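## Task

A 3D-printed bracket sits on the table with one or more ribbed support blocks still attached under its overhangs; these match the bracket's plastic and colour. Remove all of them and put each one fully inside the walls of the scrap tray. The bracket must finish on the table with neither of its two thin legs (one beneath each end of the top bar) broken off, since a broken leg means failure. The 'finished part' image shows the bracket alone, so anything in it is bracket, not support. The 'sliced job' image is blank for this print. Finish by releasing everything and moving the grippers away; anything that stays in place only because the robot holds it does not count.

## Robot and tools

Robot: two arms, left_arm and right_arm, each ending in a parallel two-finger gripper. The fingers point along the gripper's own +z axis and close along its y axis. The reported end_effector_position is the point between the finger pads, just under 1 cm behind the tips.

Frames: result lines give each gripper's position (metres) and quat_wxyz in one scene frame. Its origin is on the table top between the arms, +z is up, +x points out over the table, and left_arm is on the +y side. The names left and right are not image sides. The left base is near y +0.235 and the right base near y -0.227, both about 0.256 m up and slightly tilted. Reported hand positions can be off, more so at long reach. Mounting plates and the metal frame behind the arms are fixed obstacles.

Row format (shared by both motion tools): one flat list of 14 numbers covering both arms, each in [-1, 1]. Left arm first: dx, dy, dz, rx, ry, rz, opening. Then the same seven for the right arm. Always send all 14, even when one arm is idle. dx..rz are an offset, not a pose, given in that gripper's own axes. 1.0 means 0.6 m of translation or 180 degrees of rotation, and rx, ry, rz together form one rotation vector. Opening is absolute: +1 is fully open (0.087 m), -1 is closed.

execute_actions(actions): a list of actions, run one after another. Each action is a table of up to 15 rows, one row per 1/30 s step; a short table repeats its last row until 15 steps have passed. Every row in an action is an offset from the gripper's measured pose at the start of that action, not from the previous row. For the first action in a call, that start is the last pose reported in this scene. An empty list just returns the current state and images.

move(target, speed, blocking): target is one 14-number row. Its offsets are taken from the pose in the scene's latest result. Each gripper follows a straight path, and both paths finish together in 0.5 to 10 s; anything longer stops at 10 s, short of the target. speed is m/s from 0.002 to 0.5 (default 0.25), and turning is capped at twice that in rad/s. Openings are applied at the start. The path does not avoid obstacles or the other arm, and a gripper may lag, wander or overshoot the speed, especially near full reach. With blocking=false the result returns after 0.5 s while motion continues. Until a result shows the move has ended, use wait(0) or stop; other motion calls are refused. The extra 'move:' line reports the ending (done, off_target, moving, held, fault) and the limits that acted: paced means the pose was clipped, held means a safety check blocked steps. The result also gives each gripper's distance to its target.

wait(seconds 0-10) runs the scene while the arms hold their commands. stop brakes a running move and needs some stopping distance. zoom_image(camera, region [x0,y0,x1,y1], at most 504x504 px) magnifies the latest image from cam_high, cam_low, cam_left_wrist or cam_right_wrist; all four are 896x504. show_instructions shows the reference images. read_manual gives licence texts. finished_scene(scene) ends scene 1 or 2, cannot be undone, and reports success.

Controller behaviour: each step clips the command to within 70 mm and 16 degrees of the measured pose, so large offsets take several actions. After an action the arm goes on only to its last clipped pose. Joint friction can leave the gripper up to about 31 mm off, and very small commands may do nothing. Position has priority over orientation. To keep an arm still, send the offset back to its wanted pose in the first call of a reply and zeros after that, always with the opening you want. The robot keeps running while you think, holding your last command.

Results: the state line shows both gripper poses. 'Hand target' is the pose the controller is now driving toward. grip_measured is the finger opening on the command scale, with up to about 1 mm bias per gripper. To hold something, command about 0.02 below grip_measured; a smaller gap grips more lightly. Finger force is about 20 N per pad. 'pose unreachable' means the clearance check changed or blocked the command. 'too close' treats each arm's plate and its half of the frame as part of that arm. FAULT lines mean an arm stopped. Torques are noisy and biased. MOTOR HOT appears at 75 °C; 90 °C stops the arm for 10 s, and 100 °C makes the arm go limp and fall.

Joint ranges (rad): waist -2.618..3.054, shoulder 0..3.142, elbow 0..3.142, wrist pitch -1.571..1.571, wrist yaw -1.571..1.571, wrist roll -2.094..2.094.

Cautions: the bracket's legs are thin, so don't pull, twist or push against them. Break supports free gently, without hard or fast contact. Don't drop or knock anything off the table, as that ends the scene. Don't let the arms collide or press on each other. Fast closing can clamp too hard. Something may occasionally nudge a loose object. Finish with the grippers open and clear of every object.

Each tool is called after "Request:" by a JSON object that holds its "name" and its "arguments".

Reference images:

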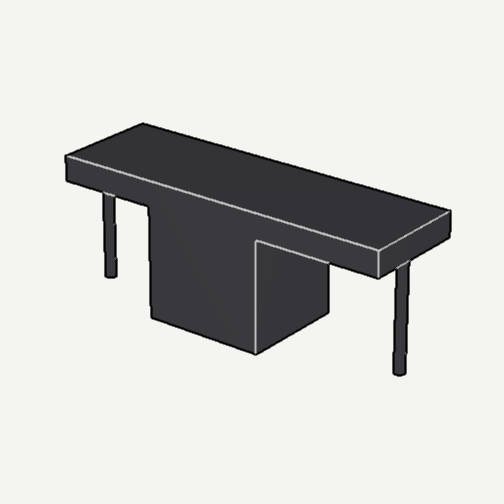

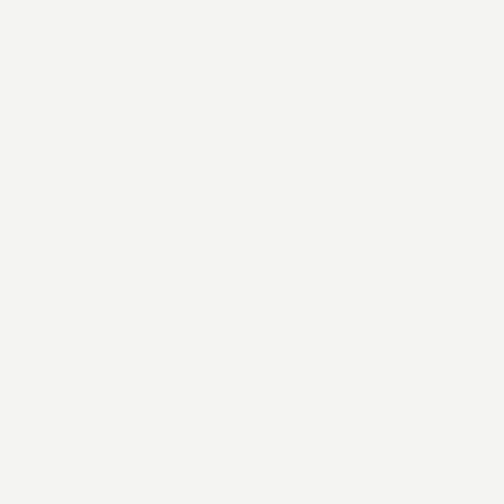

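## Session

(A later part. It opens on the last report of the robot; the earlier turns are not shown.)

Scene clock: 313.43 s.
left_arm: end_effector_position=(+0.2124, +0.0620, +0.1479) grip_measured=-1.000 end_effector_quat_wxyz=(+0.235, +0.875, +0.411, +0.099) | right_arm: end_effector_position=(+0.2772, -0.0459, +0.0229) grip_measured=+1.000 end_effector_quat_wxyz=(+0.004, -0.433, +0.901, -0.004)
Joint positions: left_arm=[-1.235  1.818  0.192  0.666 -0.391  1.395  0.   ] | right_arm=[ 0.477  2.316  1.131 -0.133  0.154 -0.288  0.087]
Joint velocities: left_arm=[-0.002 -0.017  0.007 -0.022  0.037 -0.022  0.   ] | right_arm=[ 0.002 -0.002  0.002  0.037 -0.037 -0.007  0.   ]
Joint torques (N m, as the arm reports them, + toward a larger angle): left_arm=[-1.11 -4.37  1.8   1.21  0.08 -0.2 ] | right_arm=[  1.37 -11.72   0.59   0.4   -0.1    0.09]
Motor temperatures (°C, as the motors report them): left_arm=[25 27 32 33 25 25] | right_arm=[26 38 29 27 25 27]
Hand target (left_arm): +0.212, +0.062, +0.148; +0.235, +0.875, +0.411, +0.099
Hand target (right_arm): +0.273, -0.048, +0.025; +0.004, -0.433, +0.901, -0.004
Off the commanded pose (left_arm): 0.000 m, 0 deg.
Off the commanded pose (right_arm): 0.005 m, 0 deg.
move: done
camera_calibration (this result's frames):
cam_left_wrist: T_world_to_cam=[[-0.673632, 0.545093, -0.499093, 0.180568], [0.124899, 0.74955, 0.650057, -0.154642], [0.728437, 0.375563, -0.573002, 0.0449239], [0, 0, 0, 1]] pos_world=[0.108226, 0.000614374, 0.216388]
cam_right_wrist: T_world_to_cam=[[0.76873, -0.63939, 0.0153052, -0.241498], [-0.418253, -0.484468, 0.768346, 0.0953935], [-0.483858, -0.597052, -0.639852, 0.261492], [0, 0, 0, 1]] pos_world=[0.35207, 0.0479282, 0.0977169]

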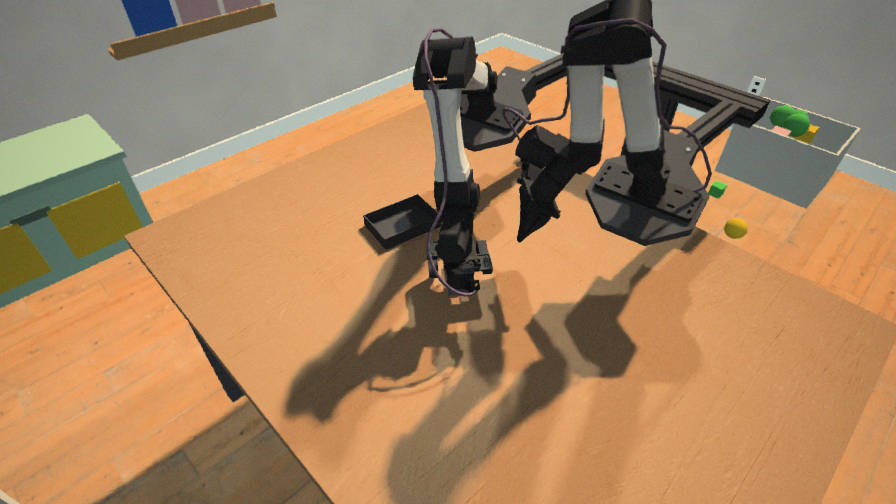

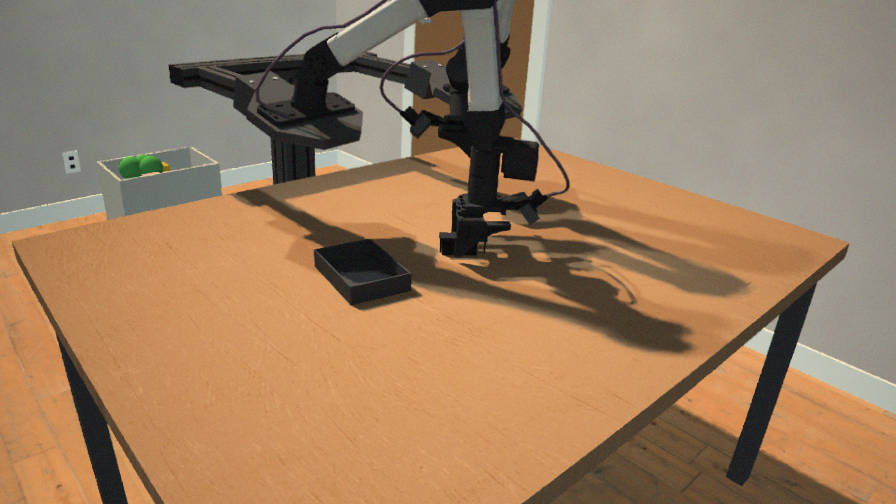

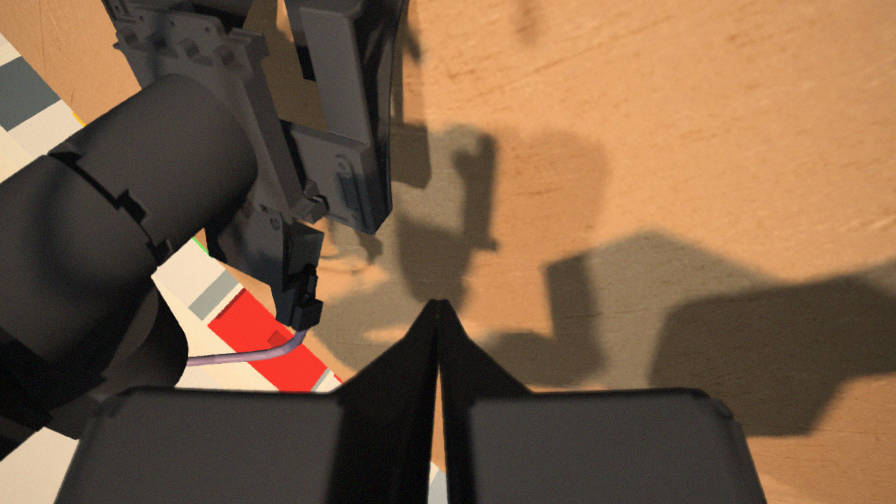

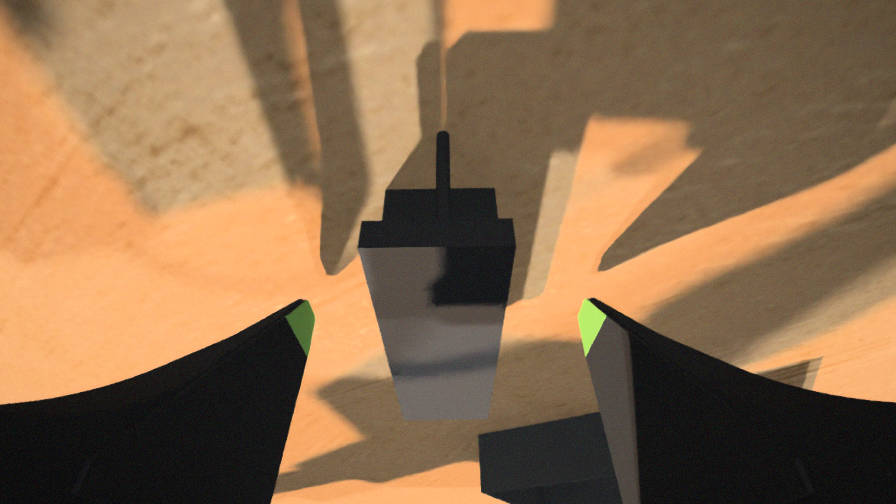

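Request:
{"name": "execute_actions", "arguments": {"actions": [[[0,0,0,0,0,0,-1,0,0,0,0,0,0,0.9],[0,0,0,0,0,0,-1,0,0,0,0,0,0,0.8],[0,0,0,0,0,0,-1,0,0,0,0,0,0,0.7],[0,0,0,0,0,0,-1,0,0,0,0,0,0,0.6],[0,0,0,0,0,0,-1,0,0,0,0,0,0,0.5],[0,0,0,0,0,0,-1,0,0,0,0,0,0,0.4],[0,0,0,0,0,0,-1,0,0,0,0,0,0,0.3],[0,0,0,0,0,0,-1,0,0,0,0,0,0,0.2],[0,0,0,0,0,0,-1,0,0,0,0,0,0,0.1],[0,0,0,0,0,0,-1,0,0,0,0,0,0,0.0],[0,0,0,0,0,0,-1,0,0,0,0,0,0,-0.07],[0,0,0,0,0,0,-1,0,0,0,0,0,0,-0.13],[0,0,0,0,0,0,-1,0,0,0,0,0,0,-0.17],[0,0,0,0,0,0,-1,0,0,0,0,0,0,-0.2],[0,0,0,0,0,0,-1,0,0,0,0,0,0,-0.22]],[[0,0,0,0,0,0,-1,0,0,0,0,0,0,-0.23],[0,0,0,0,0,0,-1,0,0,0,0,0,0,-0.24],[0,0,0,0,0,0,-1,0,0,0,0,0,0,-0.25],[0,0,0,0,0,0,-1,0,0,0,0,0,0,-0.26],[0,0,0,0,0,0,-1,0,0,0,0,0,0,-0.27],[0,0,0,0,0,0,-1,0,0,0,0,0,0,-0.28],[0,0,0,0,0,0,-1,0,0,0,0,0,0,-0.29],[0,0,0,0,0,0,-1,0,0,0,0,0,0,-0.30],[0,0,0,0,0,0,-1,0,0,0,0,0,0,-0.31],[0,0,0,0,0,0,-1,0,0,0,0,0,0,-0.32],[0,0,0,0,0,0,-1,0,0,0,0,0,0,-0.33],[0,0,0,0,0,0,-1,0,0,0,0,0,0,-0.34]]]}}

Scene clock: 323.80 s.
left_arm: end_effector_position=(+0.2124, +0.0620, +0.1479) grip_measured=-1.000 end_effector_quat_wxyz=(+0.235, +0.875, +0.411, +0.099) | right_arm: end_effector_position=(+0.2780, -0.0453, +0.0228) grip_measured=-0.322 end_effector_quat_wxyz=(+0.006, -0.433, +0.901, -0.004)
Joint positions: left_arm=[-1.235  1.818  0.192  0.666 -0.391  1.395  0.   ] | right_arm=[ 0.477  2.316  1.131 -0.129  0.154 -0.288  0.03 ]
Joint velocities: left_arm=[ 0.007 -0.012  0.022  0.007 -0.066 -0.007  0.   ] | right_arm=[ 0.002  0.002  0.007 -0.022 -0.007 -0.051  0.   ]
Joint torques (N m, as the arm reports them, + toward a larger angle): left_arm=[-1.25 -4.39  1.76  1.21  0.07 -0.21] | right_arm=[  1.27 -10.69   2.78   0.37  -0.11   0.02]
Motor temperatures (°C, as the motors report them): left_arm=[25 28 31 33 25 25] | right_arm=[26 40 29 27 25 27]
Hand target (left_arm): +0.212, +0.062, +0.148; +0.235, +0.875, +0.411, +0.099
Hand target (right_arm): +0.278, -0.045, +0.023; +0.006, -0.433, +0.901, -0.004
Off the commanded pose (left_arm): 0.000 m, 0 deg.
Off the commanded pose (right_arm): 0.000 m, 0 deg.
camera_calibration (this result's frames):
cam_left_wrist: T_world_to_cam=[[-0.673632, 0.545093, -0.499093, 0.180568], [0.124899, 0.74955, 0.650057, -0.154642], [0.728437, 0.375563, -0.573002, 0.0449239], [0, 0, 0, 1]] pos_world=[0.108226, 0.000614374, 0.216388]
cam_right_wrist: T_world_to_cam=[[0.768292, -0.63989, 0.0164006, -0.241672], [-0.421156, -0.486039, 0.765763, 0.0969524], [-0.482033, -0.595237, -0.642913, 0.261803], [0, 0, 0, 1]] pos_world=[0.352704, 0.0483144, 0.0980378]

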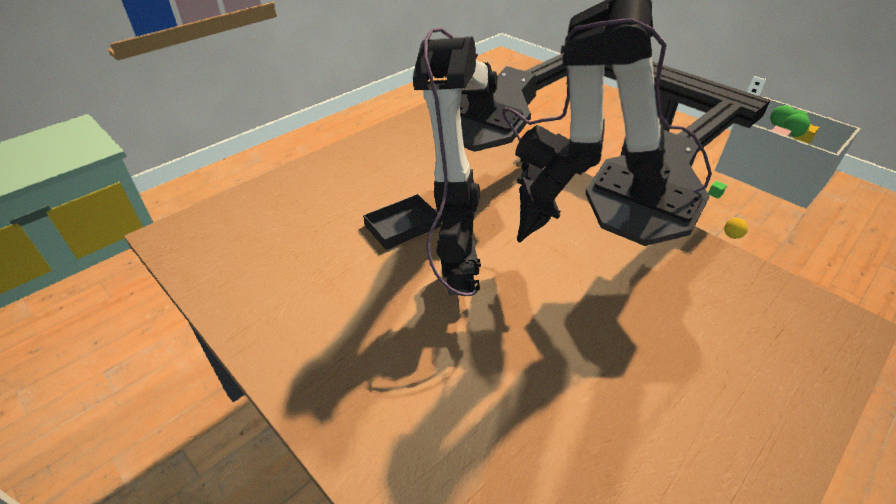

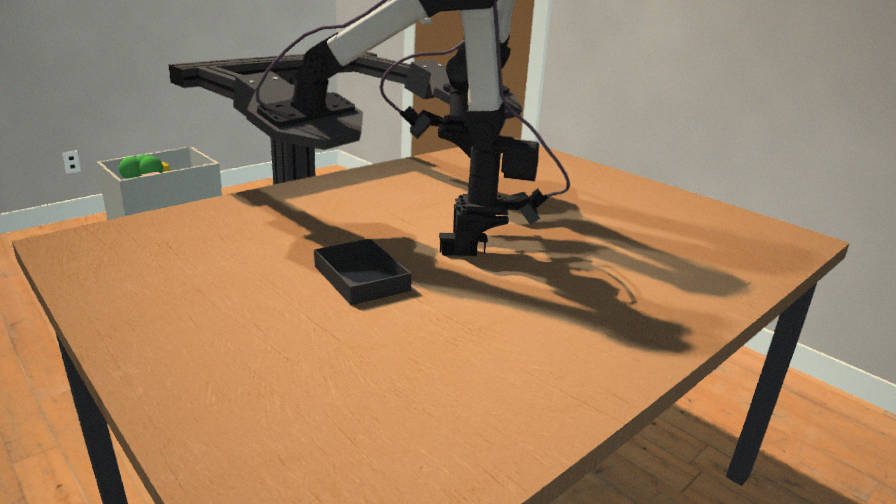

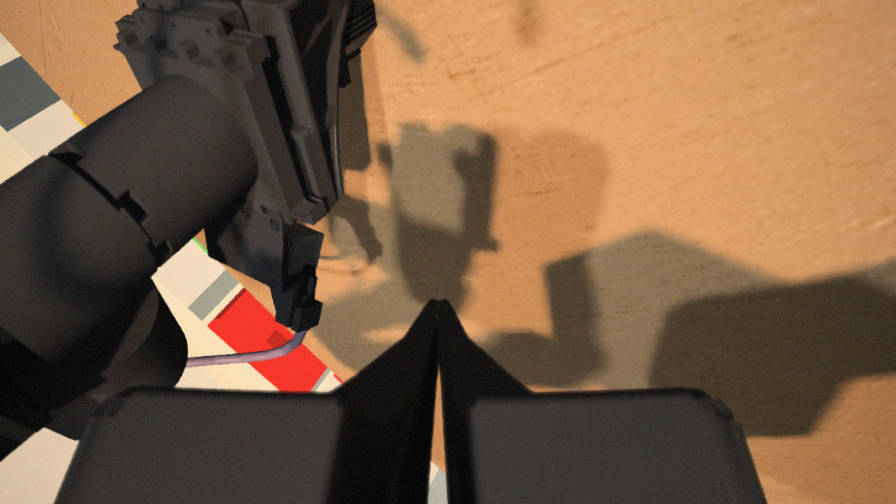

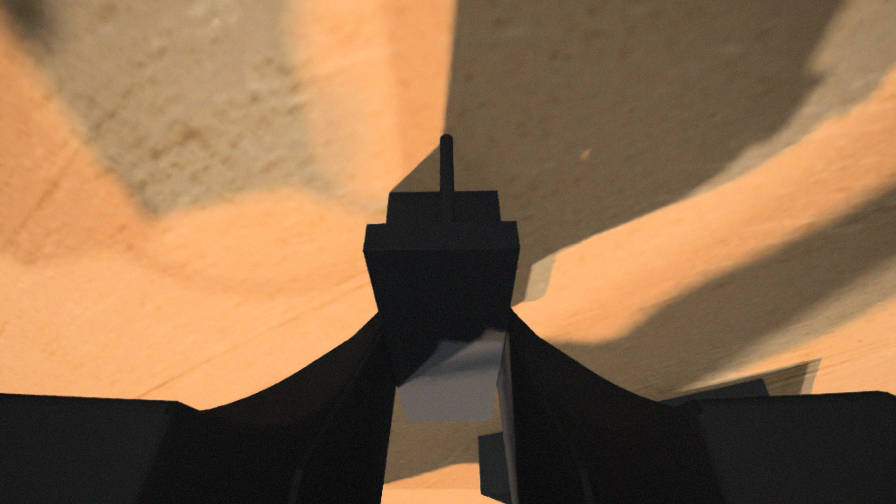

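Request:
{"name": "move", "arguments": {"target": [-0.1203, -0.0012, 0.2087, -0.0026, 0.0077, -0.0006, -1.0, 0, 0, 0, 0, 0, 0, -0.35], "speed": 0.1}}

Scene clock: 338.37 s.
left_arm: end_effector_position=(+0.2094, -0.0291, +0.0418) grip_measured=-1.000 end_effector_quat_wxyz=(+0.233, +0.873, +0.415, +0.106) | right_arm: end_effector_position=(+0.2780, -0.0453, +0.0228) grip_measured=-0.322 end_effector_quat_wxyz=(+0.006, -0.433, +0.901, -0.004)
Joint positions: left_arm=[-1.313  2.533  0.66   0.885 -0.451  1.32   0.   ] | right_arm=[ 0.477  2.316  1.131 -0.129  0.154 -0.288  0.03 ]
Joint velocities: left_arm=[ 0.007 -0.002 -0.022 -0.037 -0.051 -0.066  0.   ] | right_arm=[-0.012 -0.007  0.022 -0.051 -0.066 -0.007 -0.   ]
Joint torques (N m, as the arm reports them, + toward a larger angle): left_arm=[-3.36 -5.98  2.22  1.24 -0.07 -0.25] | right_arm=[  1.21 -10.68   2.71   0.39  -0.1    0.03]
Motor temperatures (°C, as the motors report them): left_arm=[25 28 31 33 25 25] | right_arm=[26 42 28 27 25 27]
Hand target (left_arm): +0.208, -0.033, +0.038; +0.234, +0.872, +0.415, +0.110
Hand target (right_arm): +0.278, -0.045, +0.023; +0.006, -0.433, +0.901, -0.004
Off the commanded pose (left_arm): 0.006 m, 1 deg.
Off the commanded pose (right_arm): 0.000 m, 0 deg.
move: done
camera_calibration (this result's frames):
cam_left_wrist: T_world_to_cam=[[-0.675353, 0.540351, -0.501915, 0.175574], [0.109143, 0.746303, 0.656597, -0.0140768], [0.729374, 0.388655, -0.562993, 0.0201895], [0, 0, 0, 1]] pos_world=[0.105385, -0.0922129, 0.108733]
cam_right_wrist: T_world_to_cam=[[0.768292, -0.63989, 0.0164006, -0.241672], [-0.421156, -0.486039, 0.765763, 0.0969524], [-0.482033, -0.595237, -0.642913, 0.261803], [0, 0, 0, 1]] pos_world=[0.352704, 0.0483144, 0.0980378]

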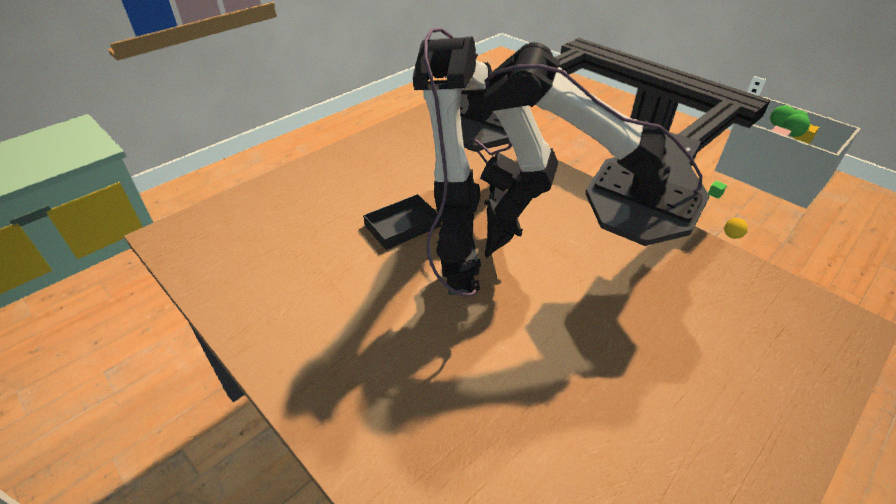

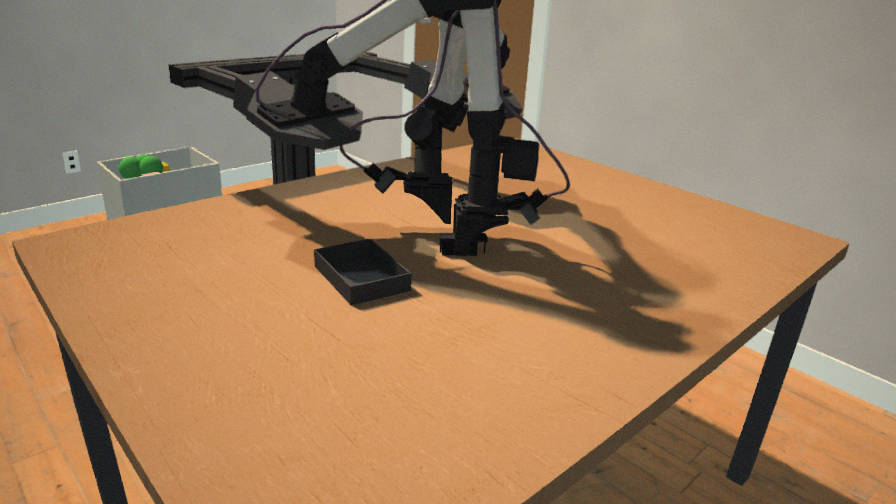

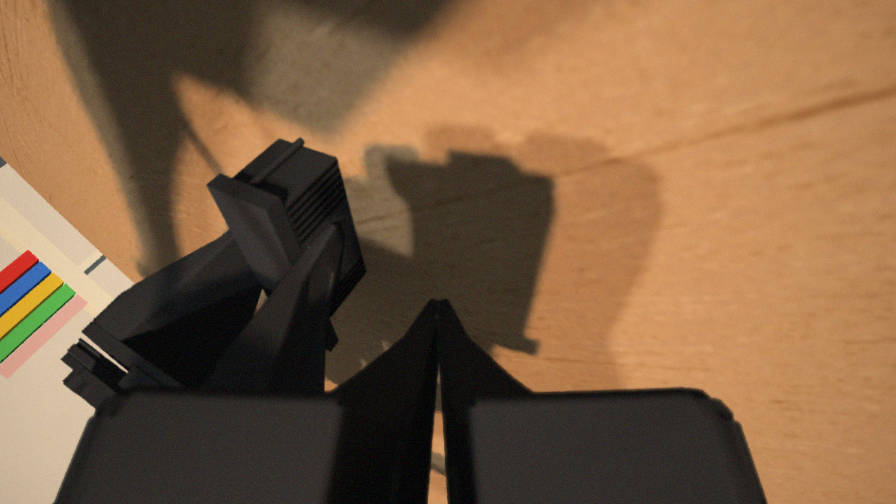

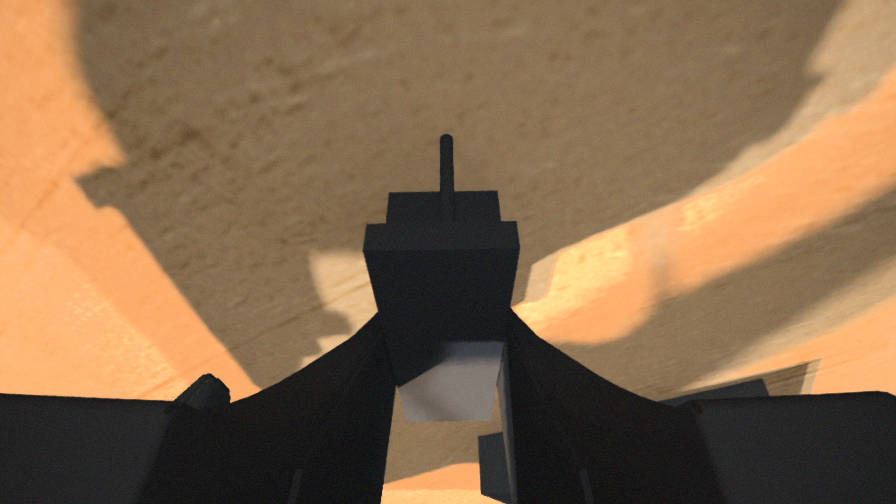

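Request:
{"name": "zoom_image", "arguments": {"camera": "cam_left_wrist", "region": [190, 120, 480, 360]}}

Region (190, 120, 480, 360) of cam_left_wrist's 896x504 image, scaled by 1.738, with more detail than that image has; it fills the top 417 rows of this view, and the rest is white.

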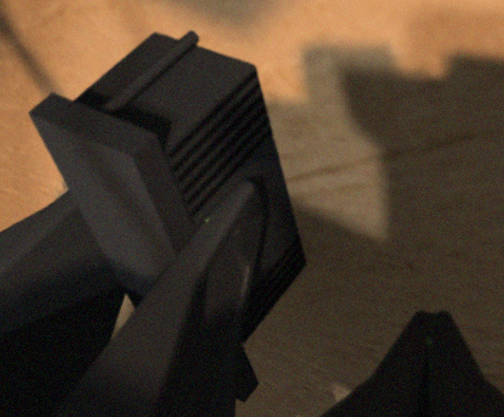

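Request:
{"name": "zoom_image", "arguments": {"camera": "cam_left_wrist", "region": [200, 130, 380, 290]}}

Region (200, 130, 380, 290) of cam_left_wrist's 896x504 image, scaled by 2.800, with more detail than that image has.

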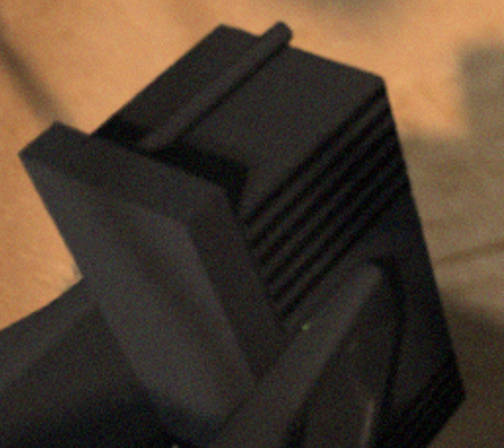

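Request:
{"name": "move", "arguments": {"target": [0.0083, 0.0341, 0.0688, -0.0002, 0.011, -0.0193, -1.0, 0, 0, 0, 0, 0, 0, -0.35], "speed": 0.04}}

Scene clock: 381.17 s.
left_arm: end_effector_position=(+0.2438, -0.0538, +0.0271) grip_measured=-1.000 end_effector_quat_wxyz=(+0.246, +0.852, +0.447, +0.118) | right_arm: end_effector_position=(+0.2780, -0.0453, +0.0228) grip_measured=-0.322 end_effector_quat_wxyz=(+0.006, -0.433, +0.901, -0.004)
Joint positions: left_arm=[-1.249  2.59   0.824  0.834 -0.451  1.319  0.   ] | right_arm=[ 0.477  2.316  1.131 -0.129  0.154 -0.288  0.03 ]
Joint velocities: left_arm=[-0.007  0.007  0.007 -0.007  0.095 -0.037  0.   ] | right_arm=[-0.007 -0.007 -0.002  0.051  0.022 -0.051 -0.   ]
Joint torques (N m, as the arm reports them, + toward a larger angle): left_arm=[-1.38 -6.62  2.83  1.04  0.13 -0.14] | right_arm=[  1.3  -10.68   2.77   0.37  -0.11   0.02]
Motor temperatures (°C, as the motors report them): left_arm=[26 31 30 33 25 25] | right_arm=[26 44 27 27 25 27]
Hand target (left_arm): +0.242, -0.049, +0.016; +0.229, +0.858, +0.445, +0.115
Hand target (right_arm): +0.278, -0.045, +0.023; +0.006, -0.433, +0.901, -0.004
Off the commanded pose (left_arm): 0.012 m, 2 deg.
Off the commanded pose (right_arm): 0.000 m, 0 deg.
move: off_target (left_arm)
camera_calibration (this result's frames):
cam_left_wrist: T_world_to_cam=[[-0.703388, 0.471676, -0.531758, 0.208696], [0.037557, 0.771723, 0.634849, 0.0296392], [0.709813, 0.426574, -0.560535, 0.00324861], [0, 0, 0, 1]] pos_world=[0.143375, -0.122696, 0.0939805]
cam_right_wrist: T_world_to_cam=[[0.768292, -0.63989, 0.0164006, -0.241672], [-0.421156, -0.486039, 0.765763, 0.0969524], [-0.482033, -0.595237, -0.642913, 0.261803], [0, 0, 0, 1]] pos_world=[0.352704, 0.0483144, 0.0980378]

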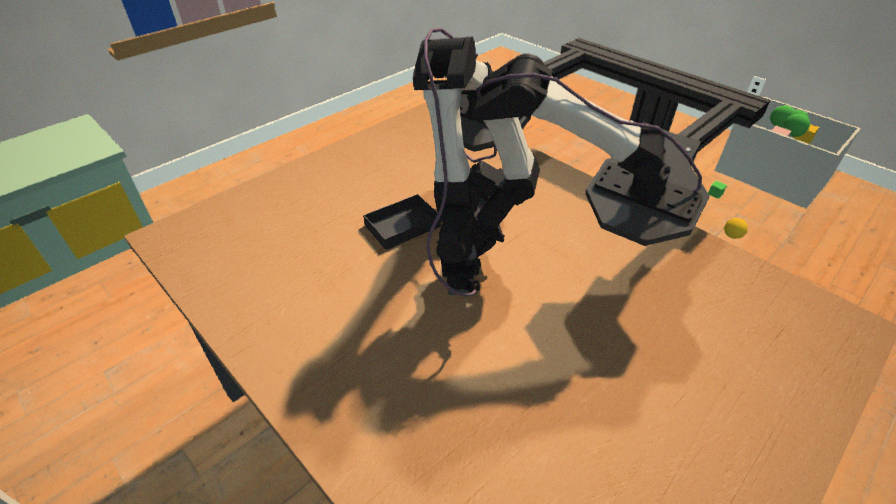

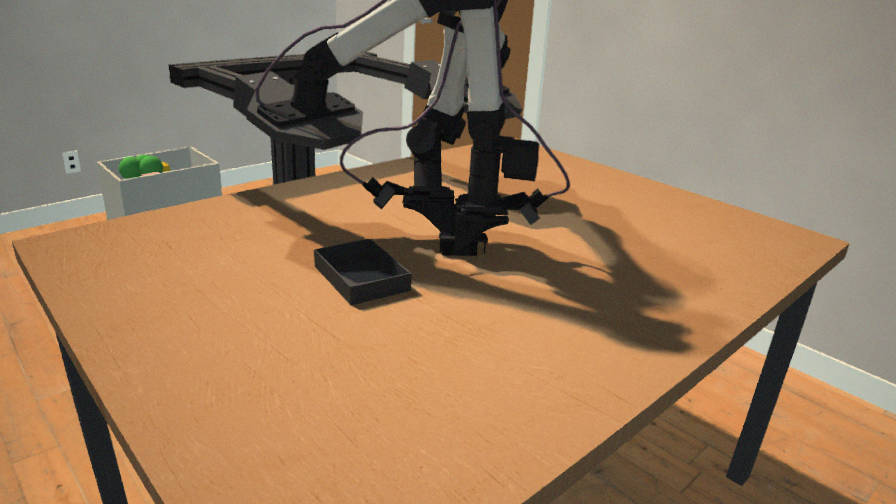

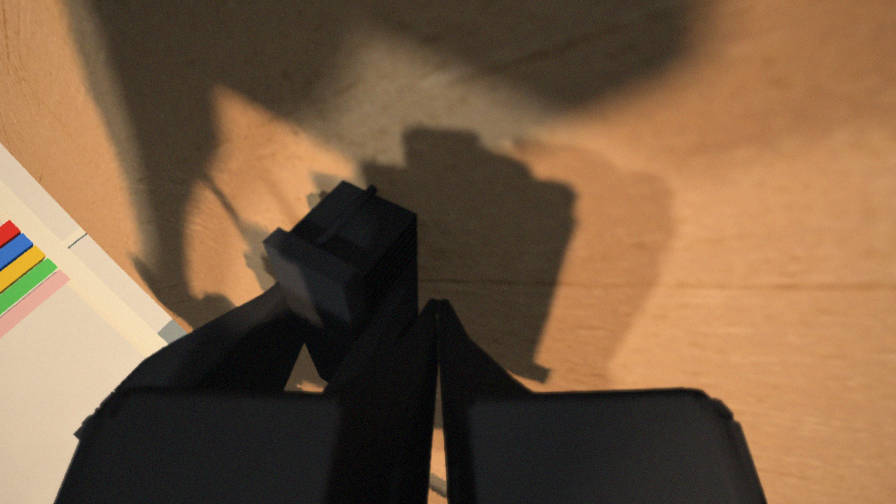

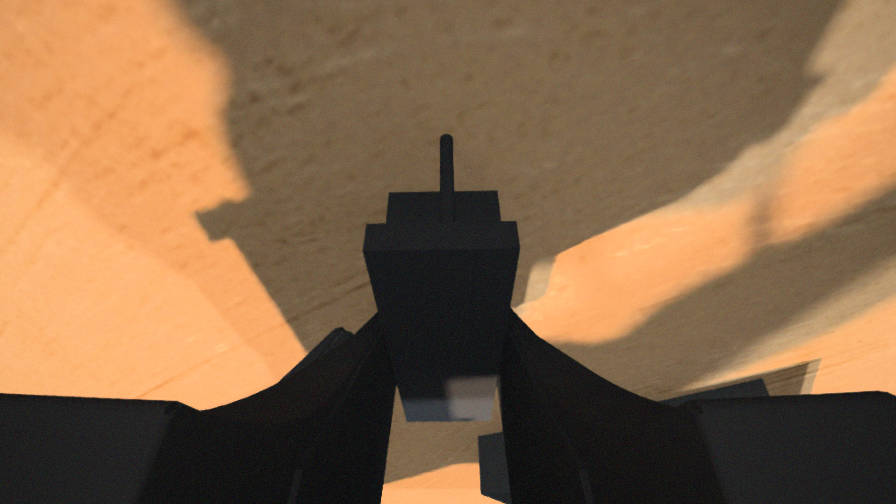

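Request:
{"name": "zoom_image", "arguments": {"camera": "cam_left_wrist", "region": [250, 170, 490, 390]}}

Request:
{"name": "zoom_image", "arguments": {"camera": "cam_right_wrist", "region": [250, 280, 530, 440]}}

Region (250, 170, 490, 390) of cam_left_wrist's 896x504 image, scaled by 2.100, with more detail than that image has; it fills the top 462 rows of this view, and the rest is white.

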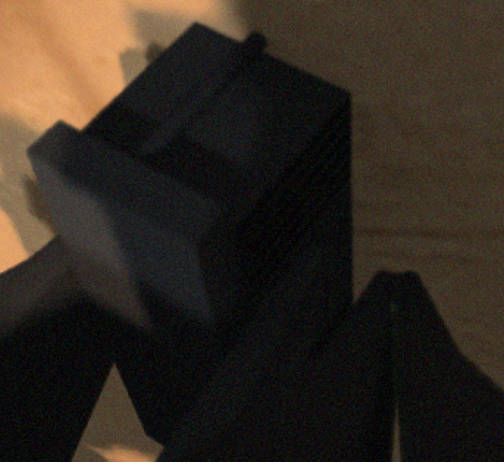

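Region (250, 280, 530, 440) of cam_right_wrist's 896x504 image, scaled by 1.800, with more detail than that image has; it fills the top 288 rows of this view, and the rest is white.

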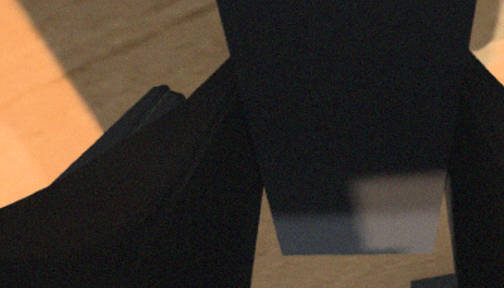

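Request:
{"name": "move", "arguments": {"target": [0.0056, -0.0165, 0.0269, 0, 0, 0, -1.0, 0, 0, 0, 0, 0, 0, -0.35], "speed": 0.03}}

Scene clock: 401.27 s.
left_arm: end_effector_position=(+0.2427, -0.0501, +0.0149) grip_measured=-1.000 end_effector_quat_wxyz=(+0.246, +0.852, +0.446, +0.119) | right_arm: end_effector_position=(+0.2780, -0.0453, +0.0228) grip_measured=-0.322 end_effector_quat_wxyz=(+0.006, -0.433, +0.901, -0.004)
Joint positions: left_arm=[-1.236  2.642  0.836  0.878 -0.444  1.335  0.   ] | right_arm=[ 0.477  2.316  1.131 -0.129  0.154 -0.288  0.03 ]
Joint velocities: left_arm=[-0.007  0.002  0.012 -0.037 -0.066 -0.081  0.   ] | right_arm=[-0.007  0.007  0.002  0.007  0.066 -0.037  0.   ]
Joint torques (N m, as the arm reports them, + toward a larger angle): left_arm=[-1.24 -6.79  2.47  1.36  0.12 -0.13] | right_arm=[  1.12 -10.69   2.78   0.35  -0.1    0.05]
Motor temperatures (°C, as the motors report them): left_arm=[25 32 30 33 25 25] | right_arm=[26 45 27 27 25 27]
Hand target (left_arm): +0.245, -0.051, +0.008; +0.246, +0.852, +0.447, +0.118
Hand target (right_arm): +0.278, -0.045, +0.023; +0.006, -0.433, +0.901, -0.004
Off the commanded pose (left_arm): 0.007 m, 0 deg.
Off the commanded pose (right_arm): 0.000 m, 0 deg.
move: done
camera_calibration (this result's frames):
cam_left_wrist: T_world_to_cam=[[-0.701234, 0.475073, -0.531579, 0.199331], [0.0389649, 0.770049, 0.636794, 0.0341138], [0.711865, 0.425829, -0.558496, -0.00494109], [0, 0, 0, 1]] pos_world=[0.141966, -0.118862, 0.0814768]
cam_right_wrist: T_world_to_cam=[[0.768292, -0.63989, 0.0164006, -0.241672], [-0.421156, -0.486039, 0.765763, 0.0969524], [-0.482033, -0.595237, -0.642913, 0.261803], [0, 0, 0, 1]] pos_world=[0.352704, 0.0483144, 0.0980378]

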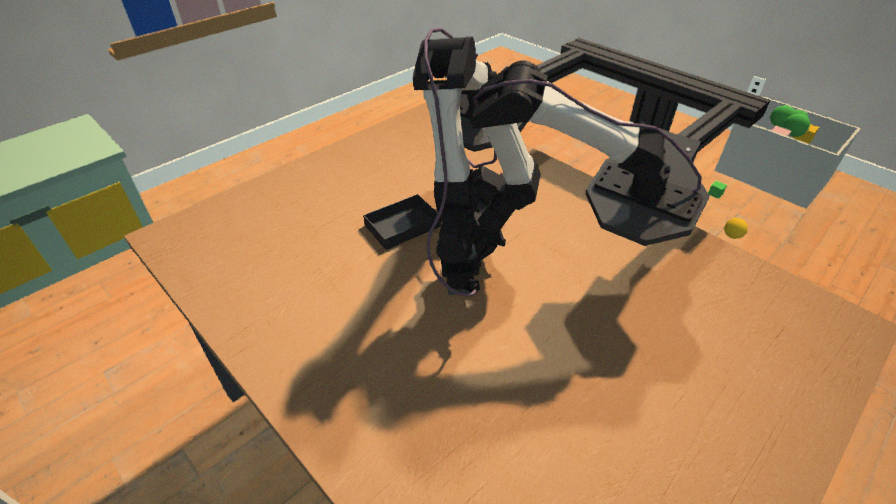

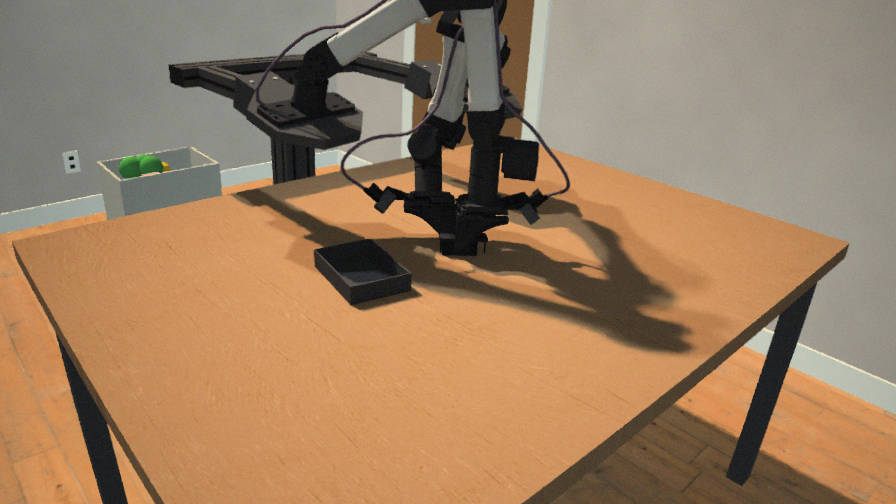

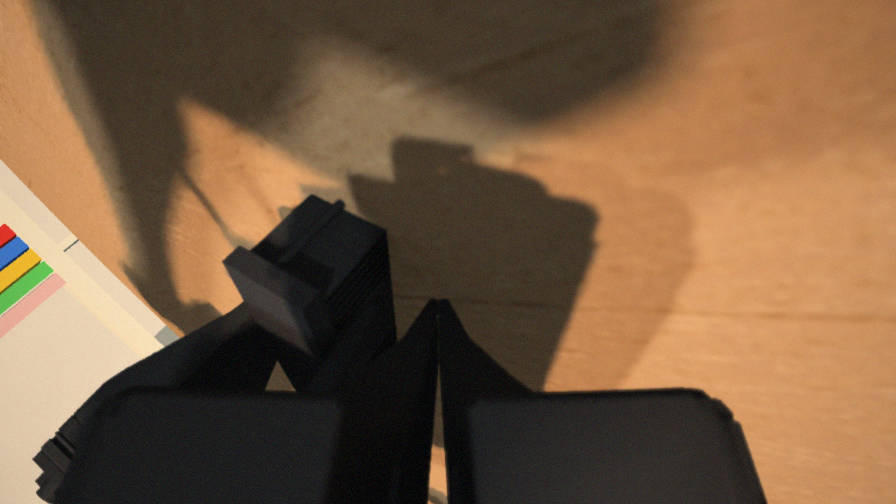

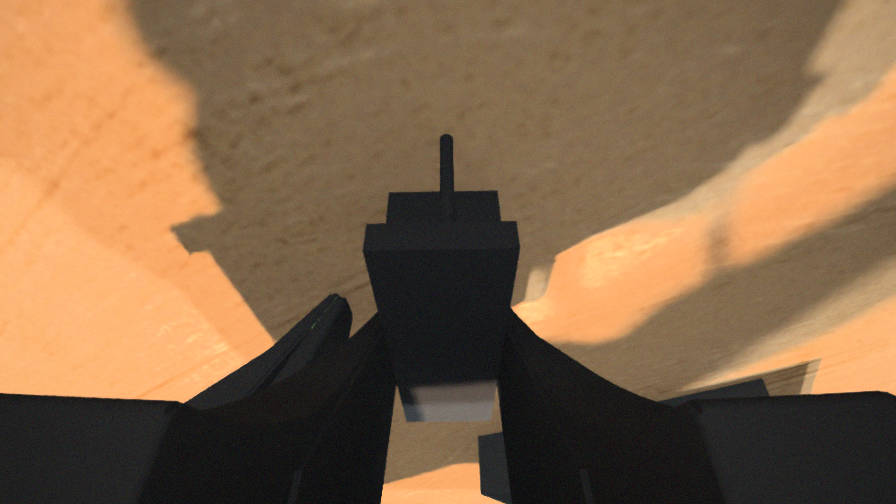

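Request:
{"name": "zoom_image", "arguments": {"camera": "cam_left_wrist", "region": [210, 180, 480, 390]}}

Request:
{"name": "zoom_image", "arguments": {"camera": "cam_right_wrist", "region": [250, 200, 530, 430]}}

Region (210, 180, 480, 390) of cam_left_wrist's 896x504 image, scaled by 1.867, with more detail than that image has.

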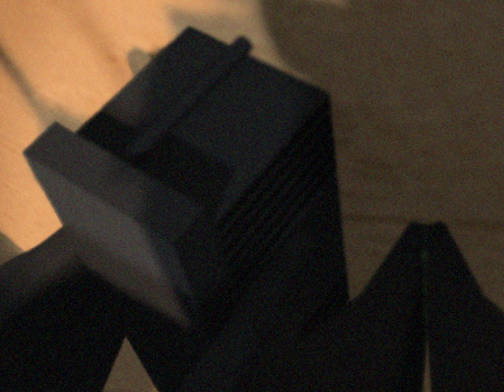

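Region (250, 200, 530, 430) of cam_right_wrist's 896x504 image, scaled by 1.800, with more detail than that image has; it fills the top 414 rows of this view, and the rest is white.

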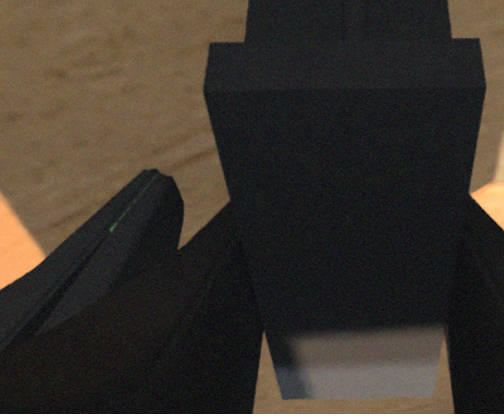

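Request:
{"name": "move", "arguments": {"target": [-0.0119, 0.005, -0.0084, 0, 0, 0, -1.0, 0, 0, 0, 0, 0, 0, -0.35], "speed": 0.03}}

Scene clock: 441.13 s.
left_arm: end_effector_position=(+0.2374, -0.0534, +0.0159) grip_measured=-1.000 end_effector_quat_wxyz=(+0.248, +0.852, +0.446, +0.115) | right_arm: end_effector_position=(+0.2780, -0.0453, +0.0228) grip_measured=-0.322 end_effector_quat_wxyz=(+0.006, -0.433, +0.901, -0.004)
Joint positions: left_arm=[-1.253  2.642  0.836  0.873 -0.447  1.318  0.   ] | right_arm=[ 0.477  2.316  1.131 -0.129  0.154 -0.288  0.03 ]
Joint velocities: left_arm=[-0.002 -0.002  0.002 -0.022  0.007  0.007  0.   ] | right_arm=[-0.002 -0.012 -0.002 -0.037 -0.066  0.081  0.   ]
Joint torques (N m, as the arm reports them, + toward a larger angle): left_arm=[ -3.45 -10.02   0.93   1.04  -0.07  -0.25] | right_arm=[  1.25 -10.8    2.76   0.36  -0.1    0.01]
Motor temperatures (°C, as the motors report them): left_arm=[25 34 30 33 25 25] | right_arm=[26 46 27 27 25 27]
Hand target (left_arm): +0.238, -0.056, +0.021; +0.246, +0.852, +0.446, +0.118
Hand target (right_arm): +0.278, -0.045, +0.023; +0.006, -0.433, +0.901, -0.004
Off the commanded pose (left_arm): 0.006 m, 0 deg.
Off the commanded pose (right_arm): 0.000 m, 0 deg.
move: done
camera_calibration (this result's frames):
cam_left_wrist: T_world_to_cam=[[-0.702463, 0.473492, -0.531366, 0.197924], [0.0432936, 0.77364, 0.632144, 0.035512], [0.710402, 0.421054, -0.563953, 0.000903353], [0, 0, 0, 1]] pos_world=[0.136855, -0.121569, 0.083231]
cam_right_wrist: T_world_to_cam=[[0.768292, -0.63989, 0.0164006, -0.241672], [-0.421156, -0.486039, 0.765763, 0.0969524], [-0.482033, -0.595237, -0.642913, 0.261803], [0, 0, 0, 1]] pos_world=[0.352704, 0.0483144, 0.0980378]

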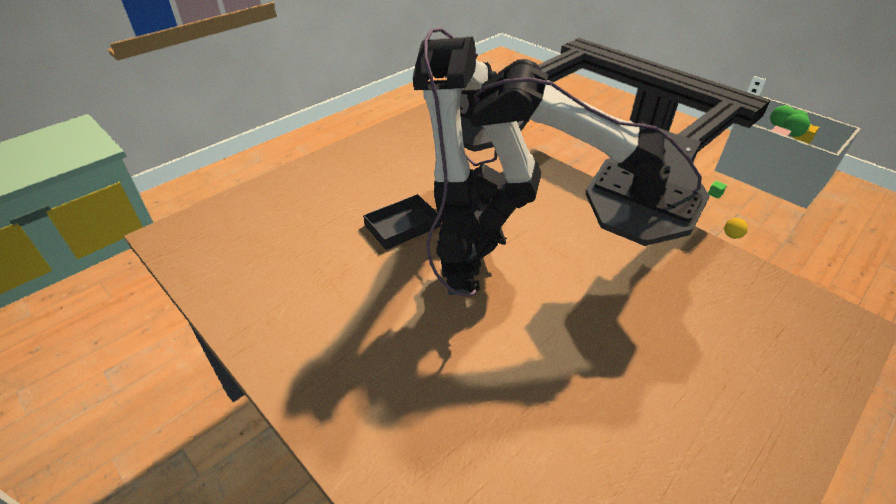

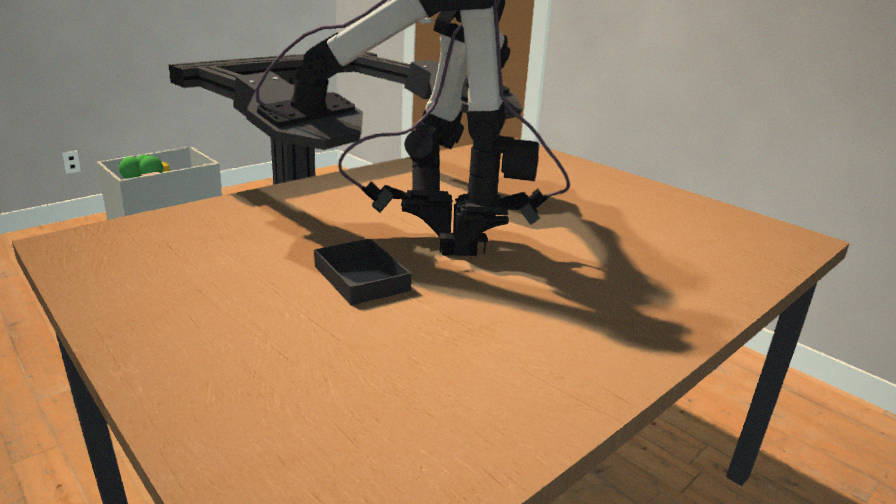

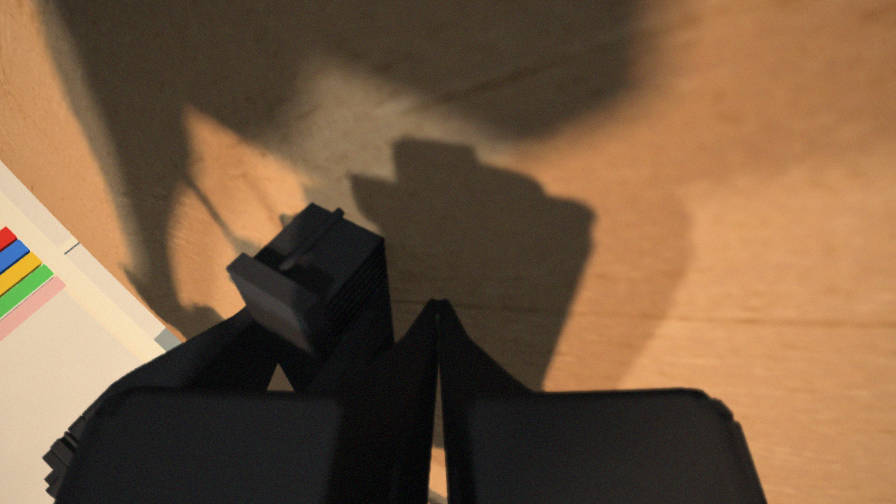

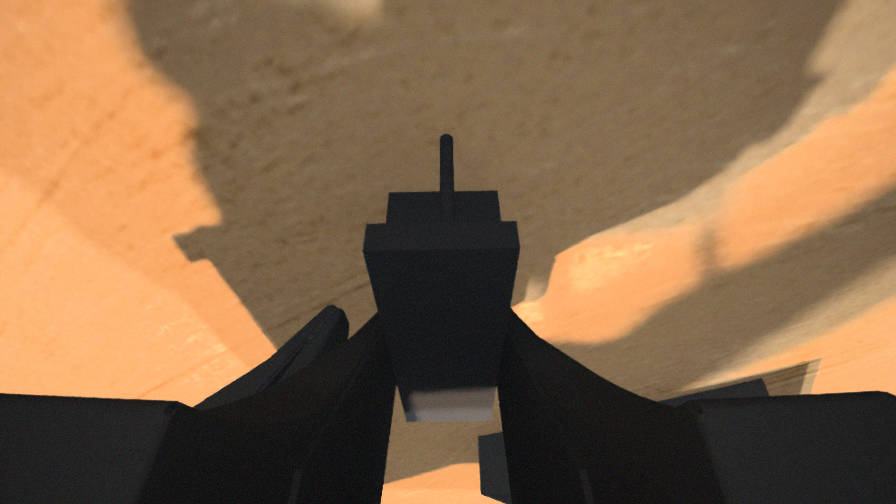

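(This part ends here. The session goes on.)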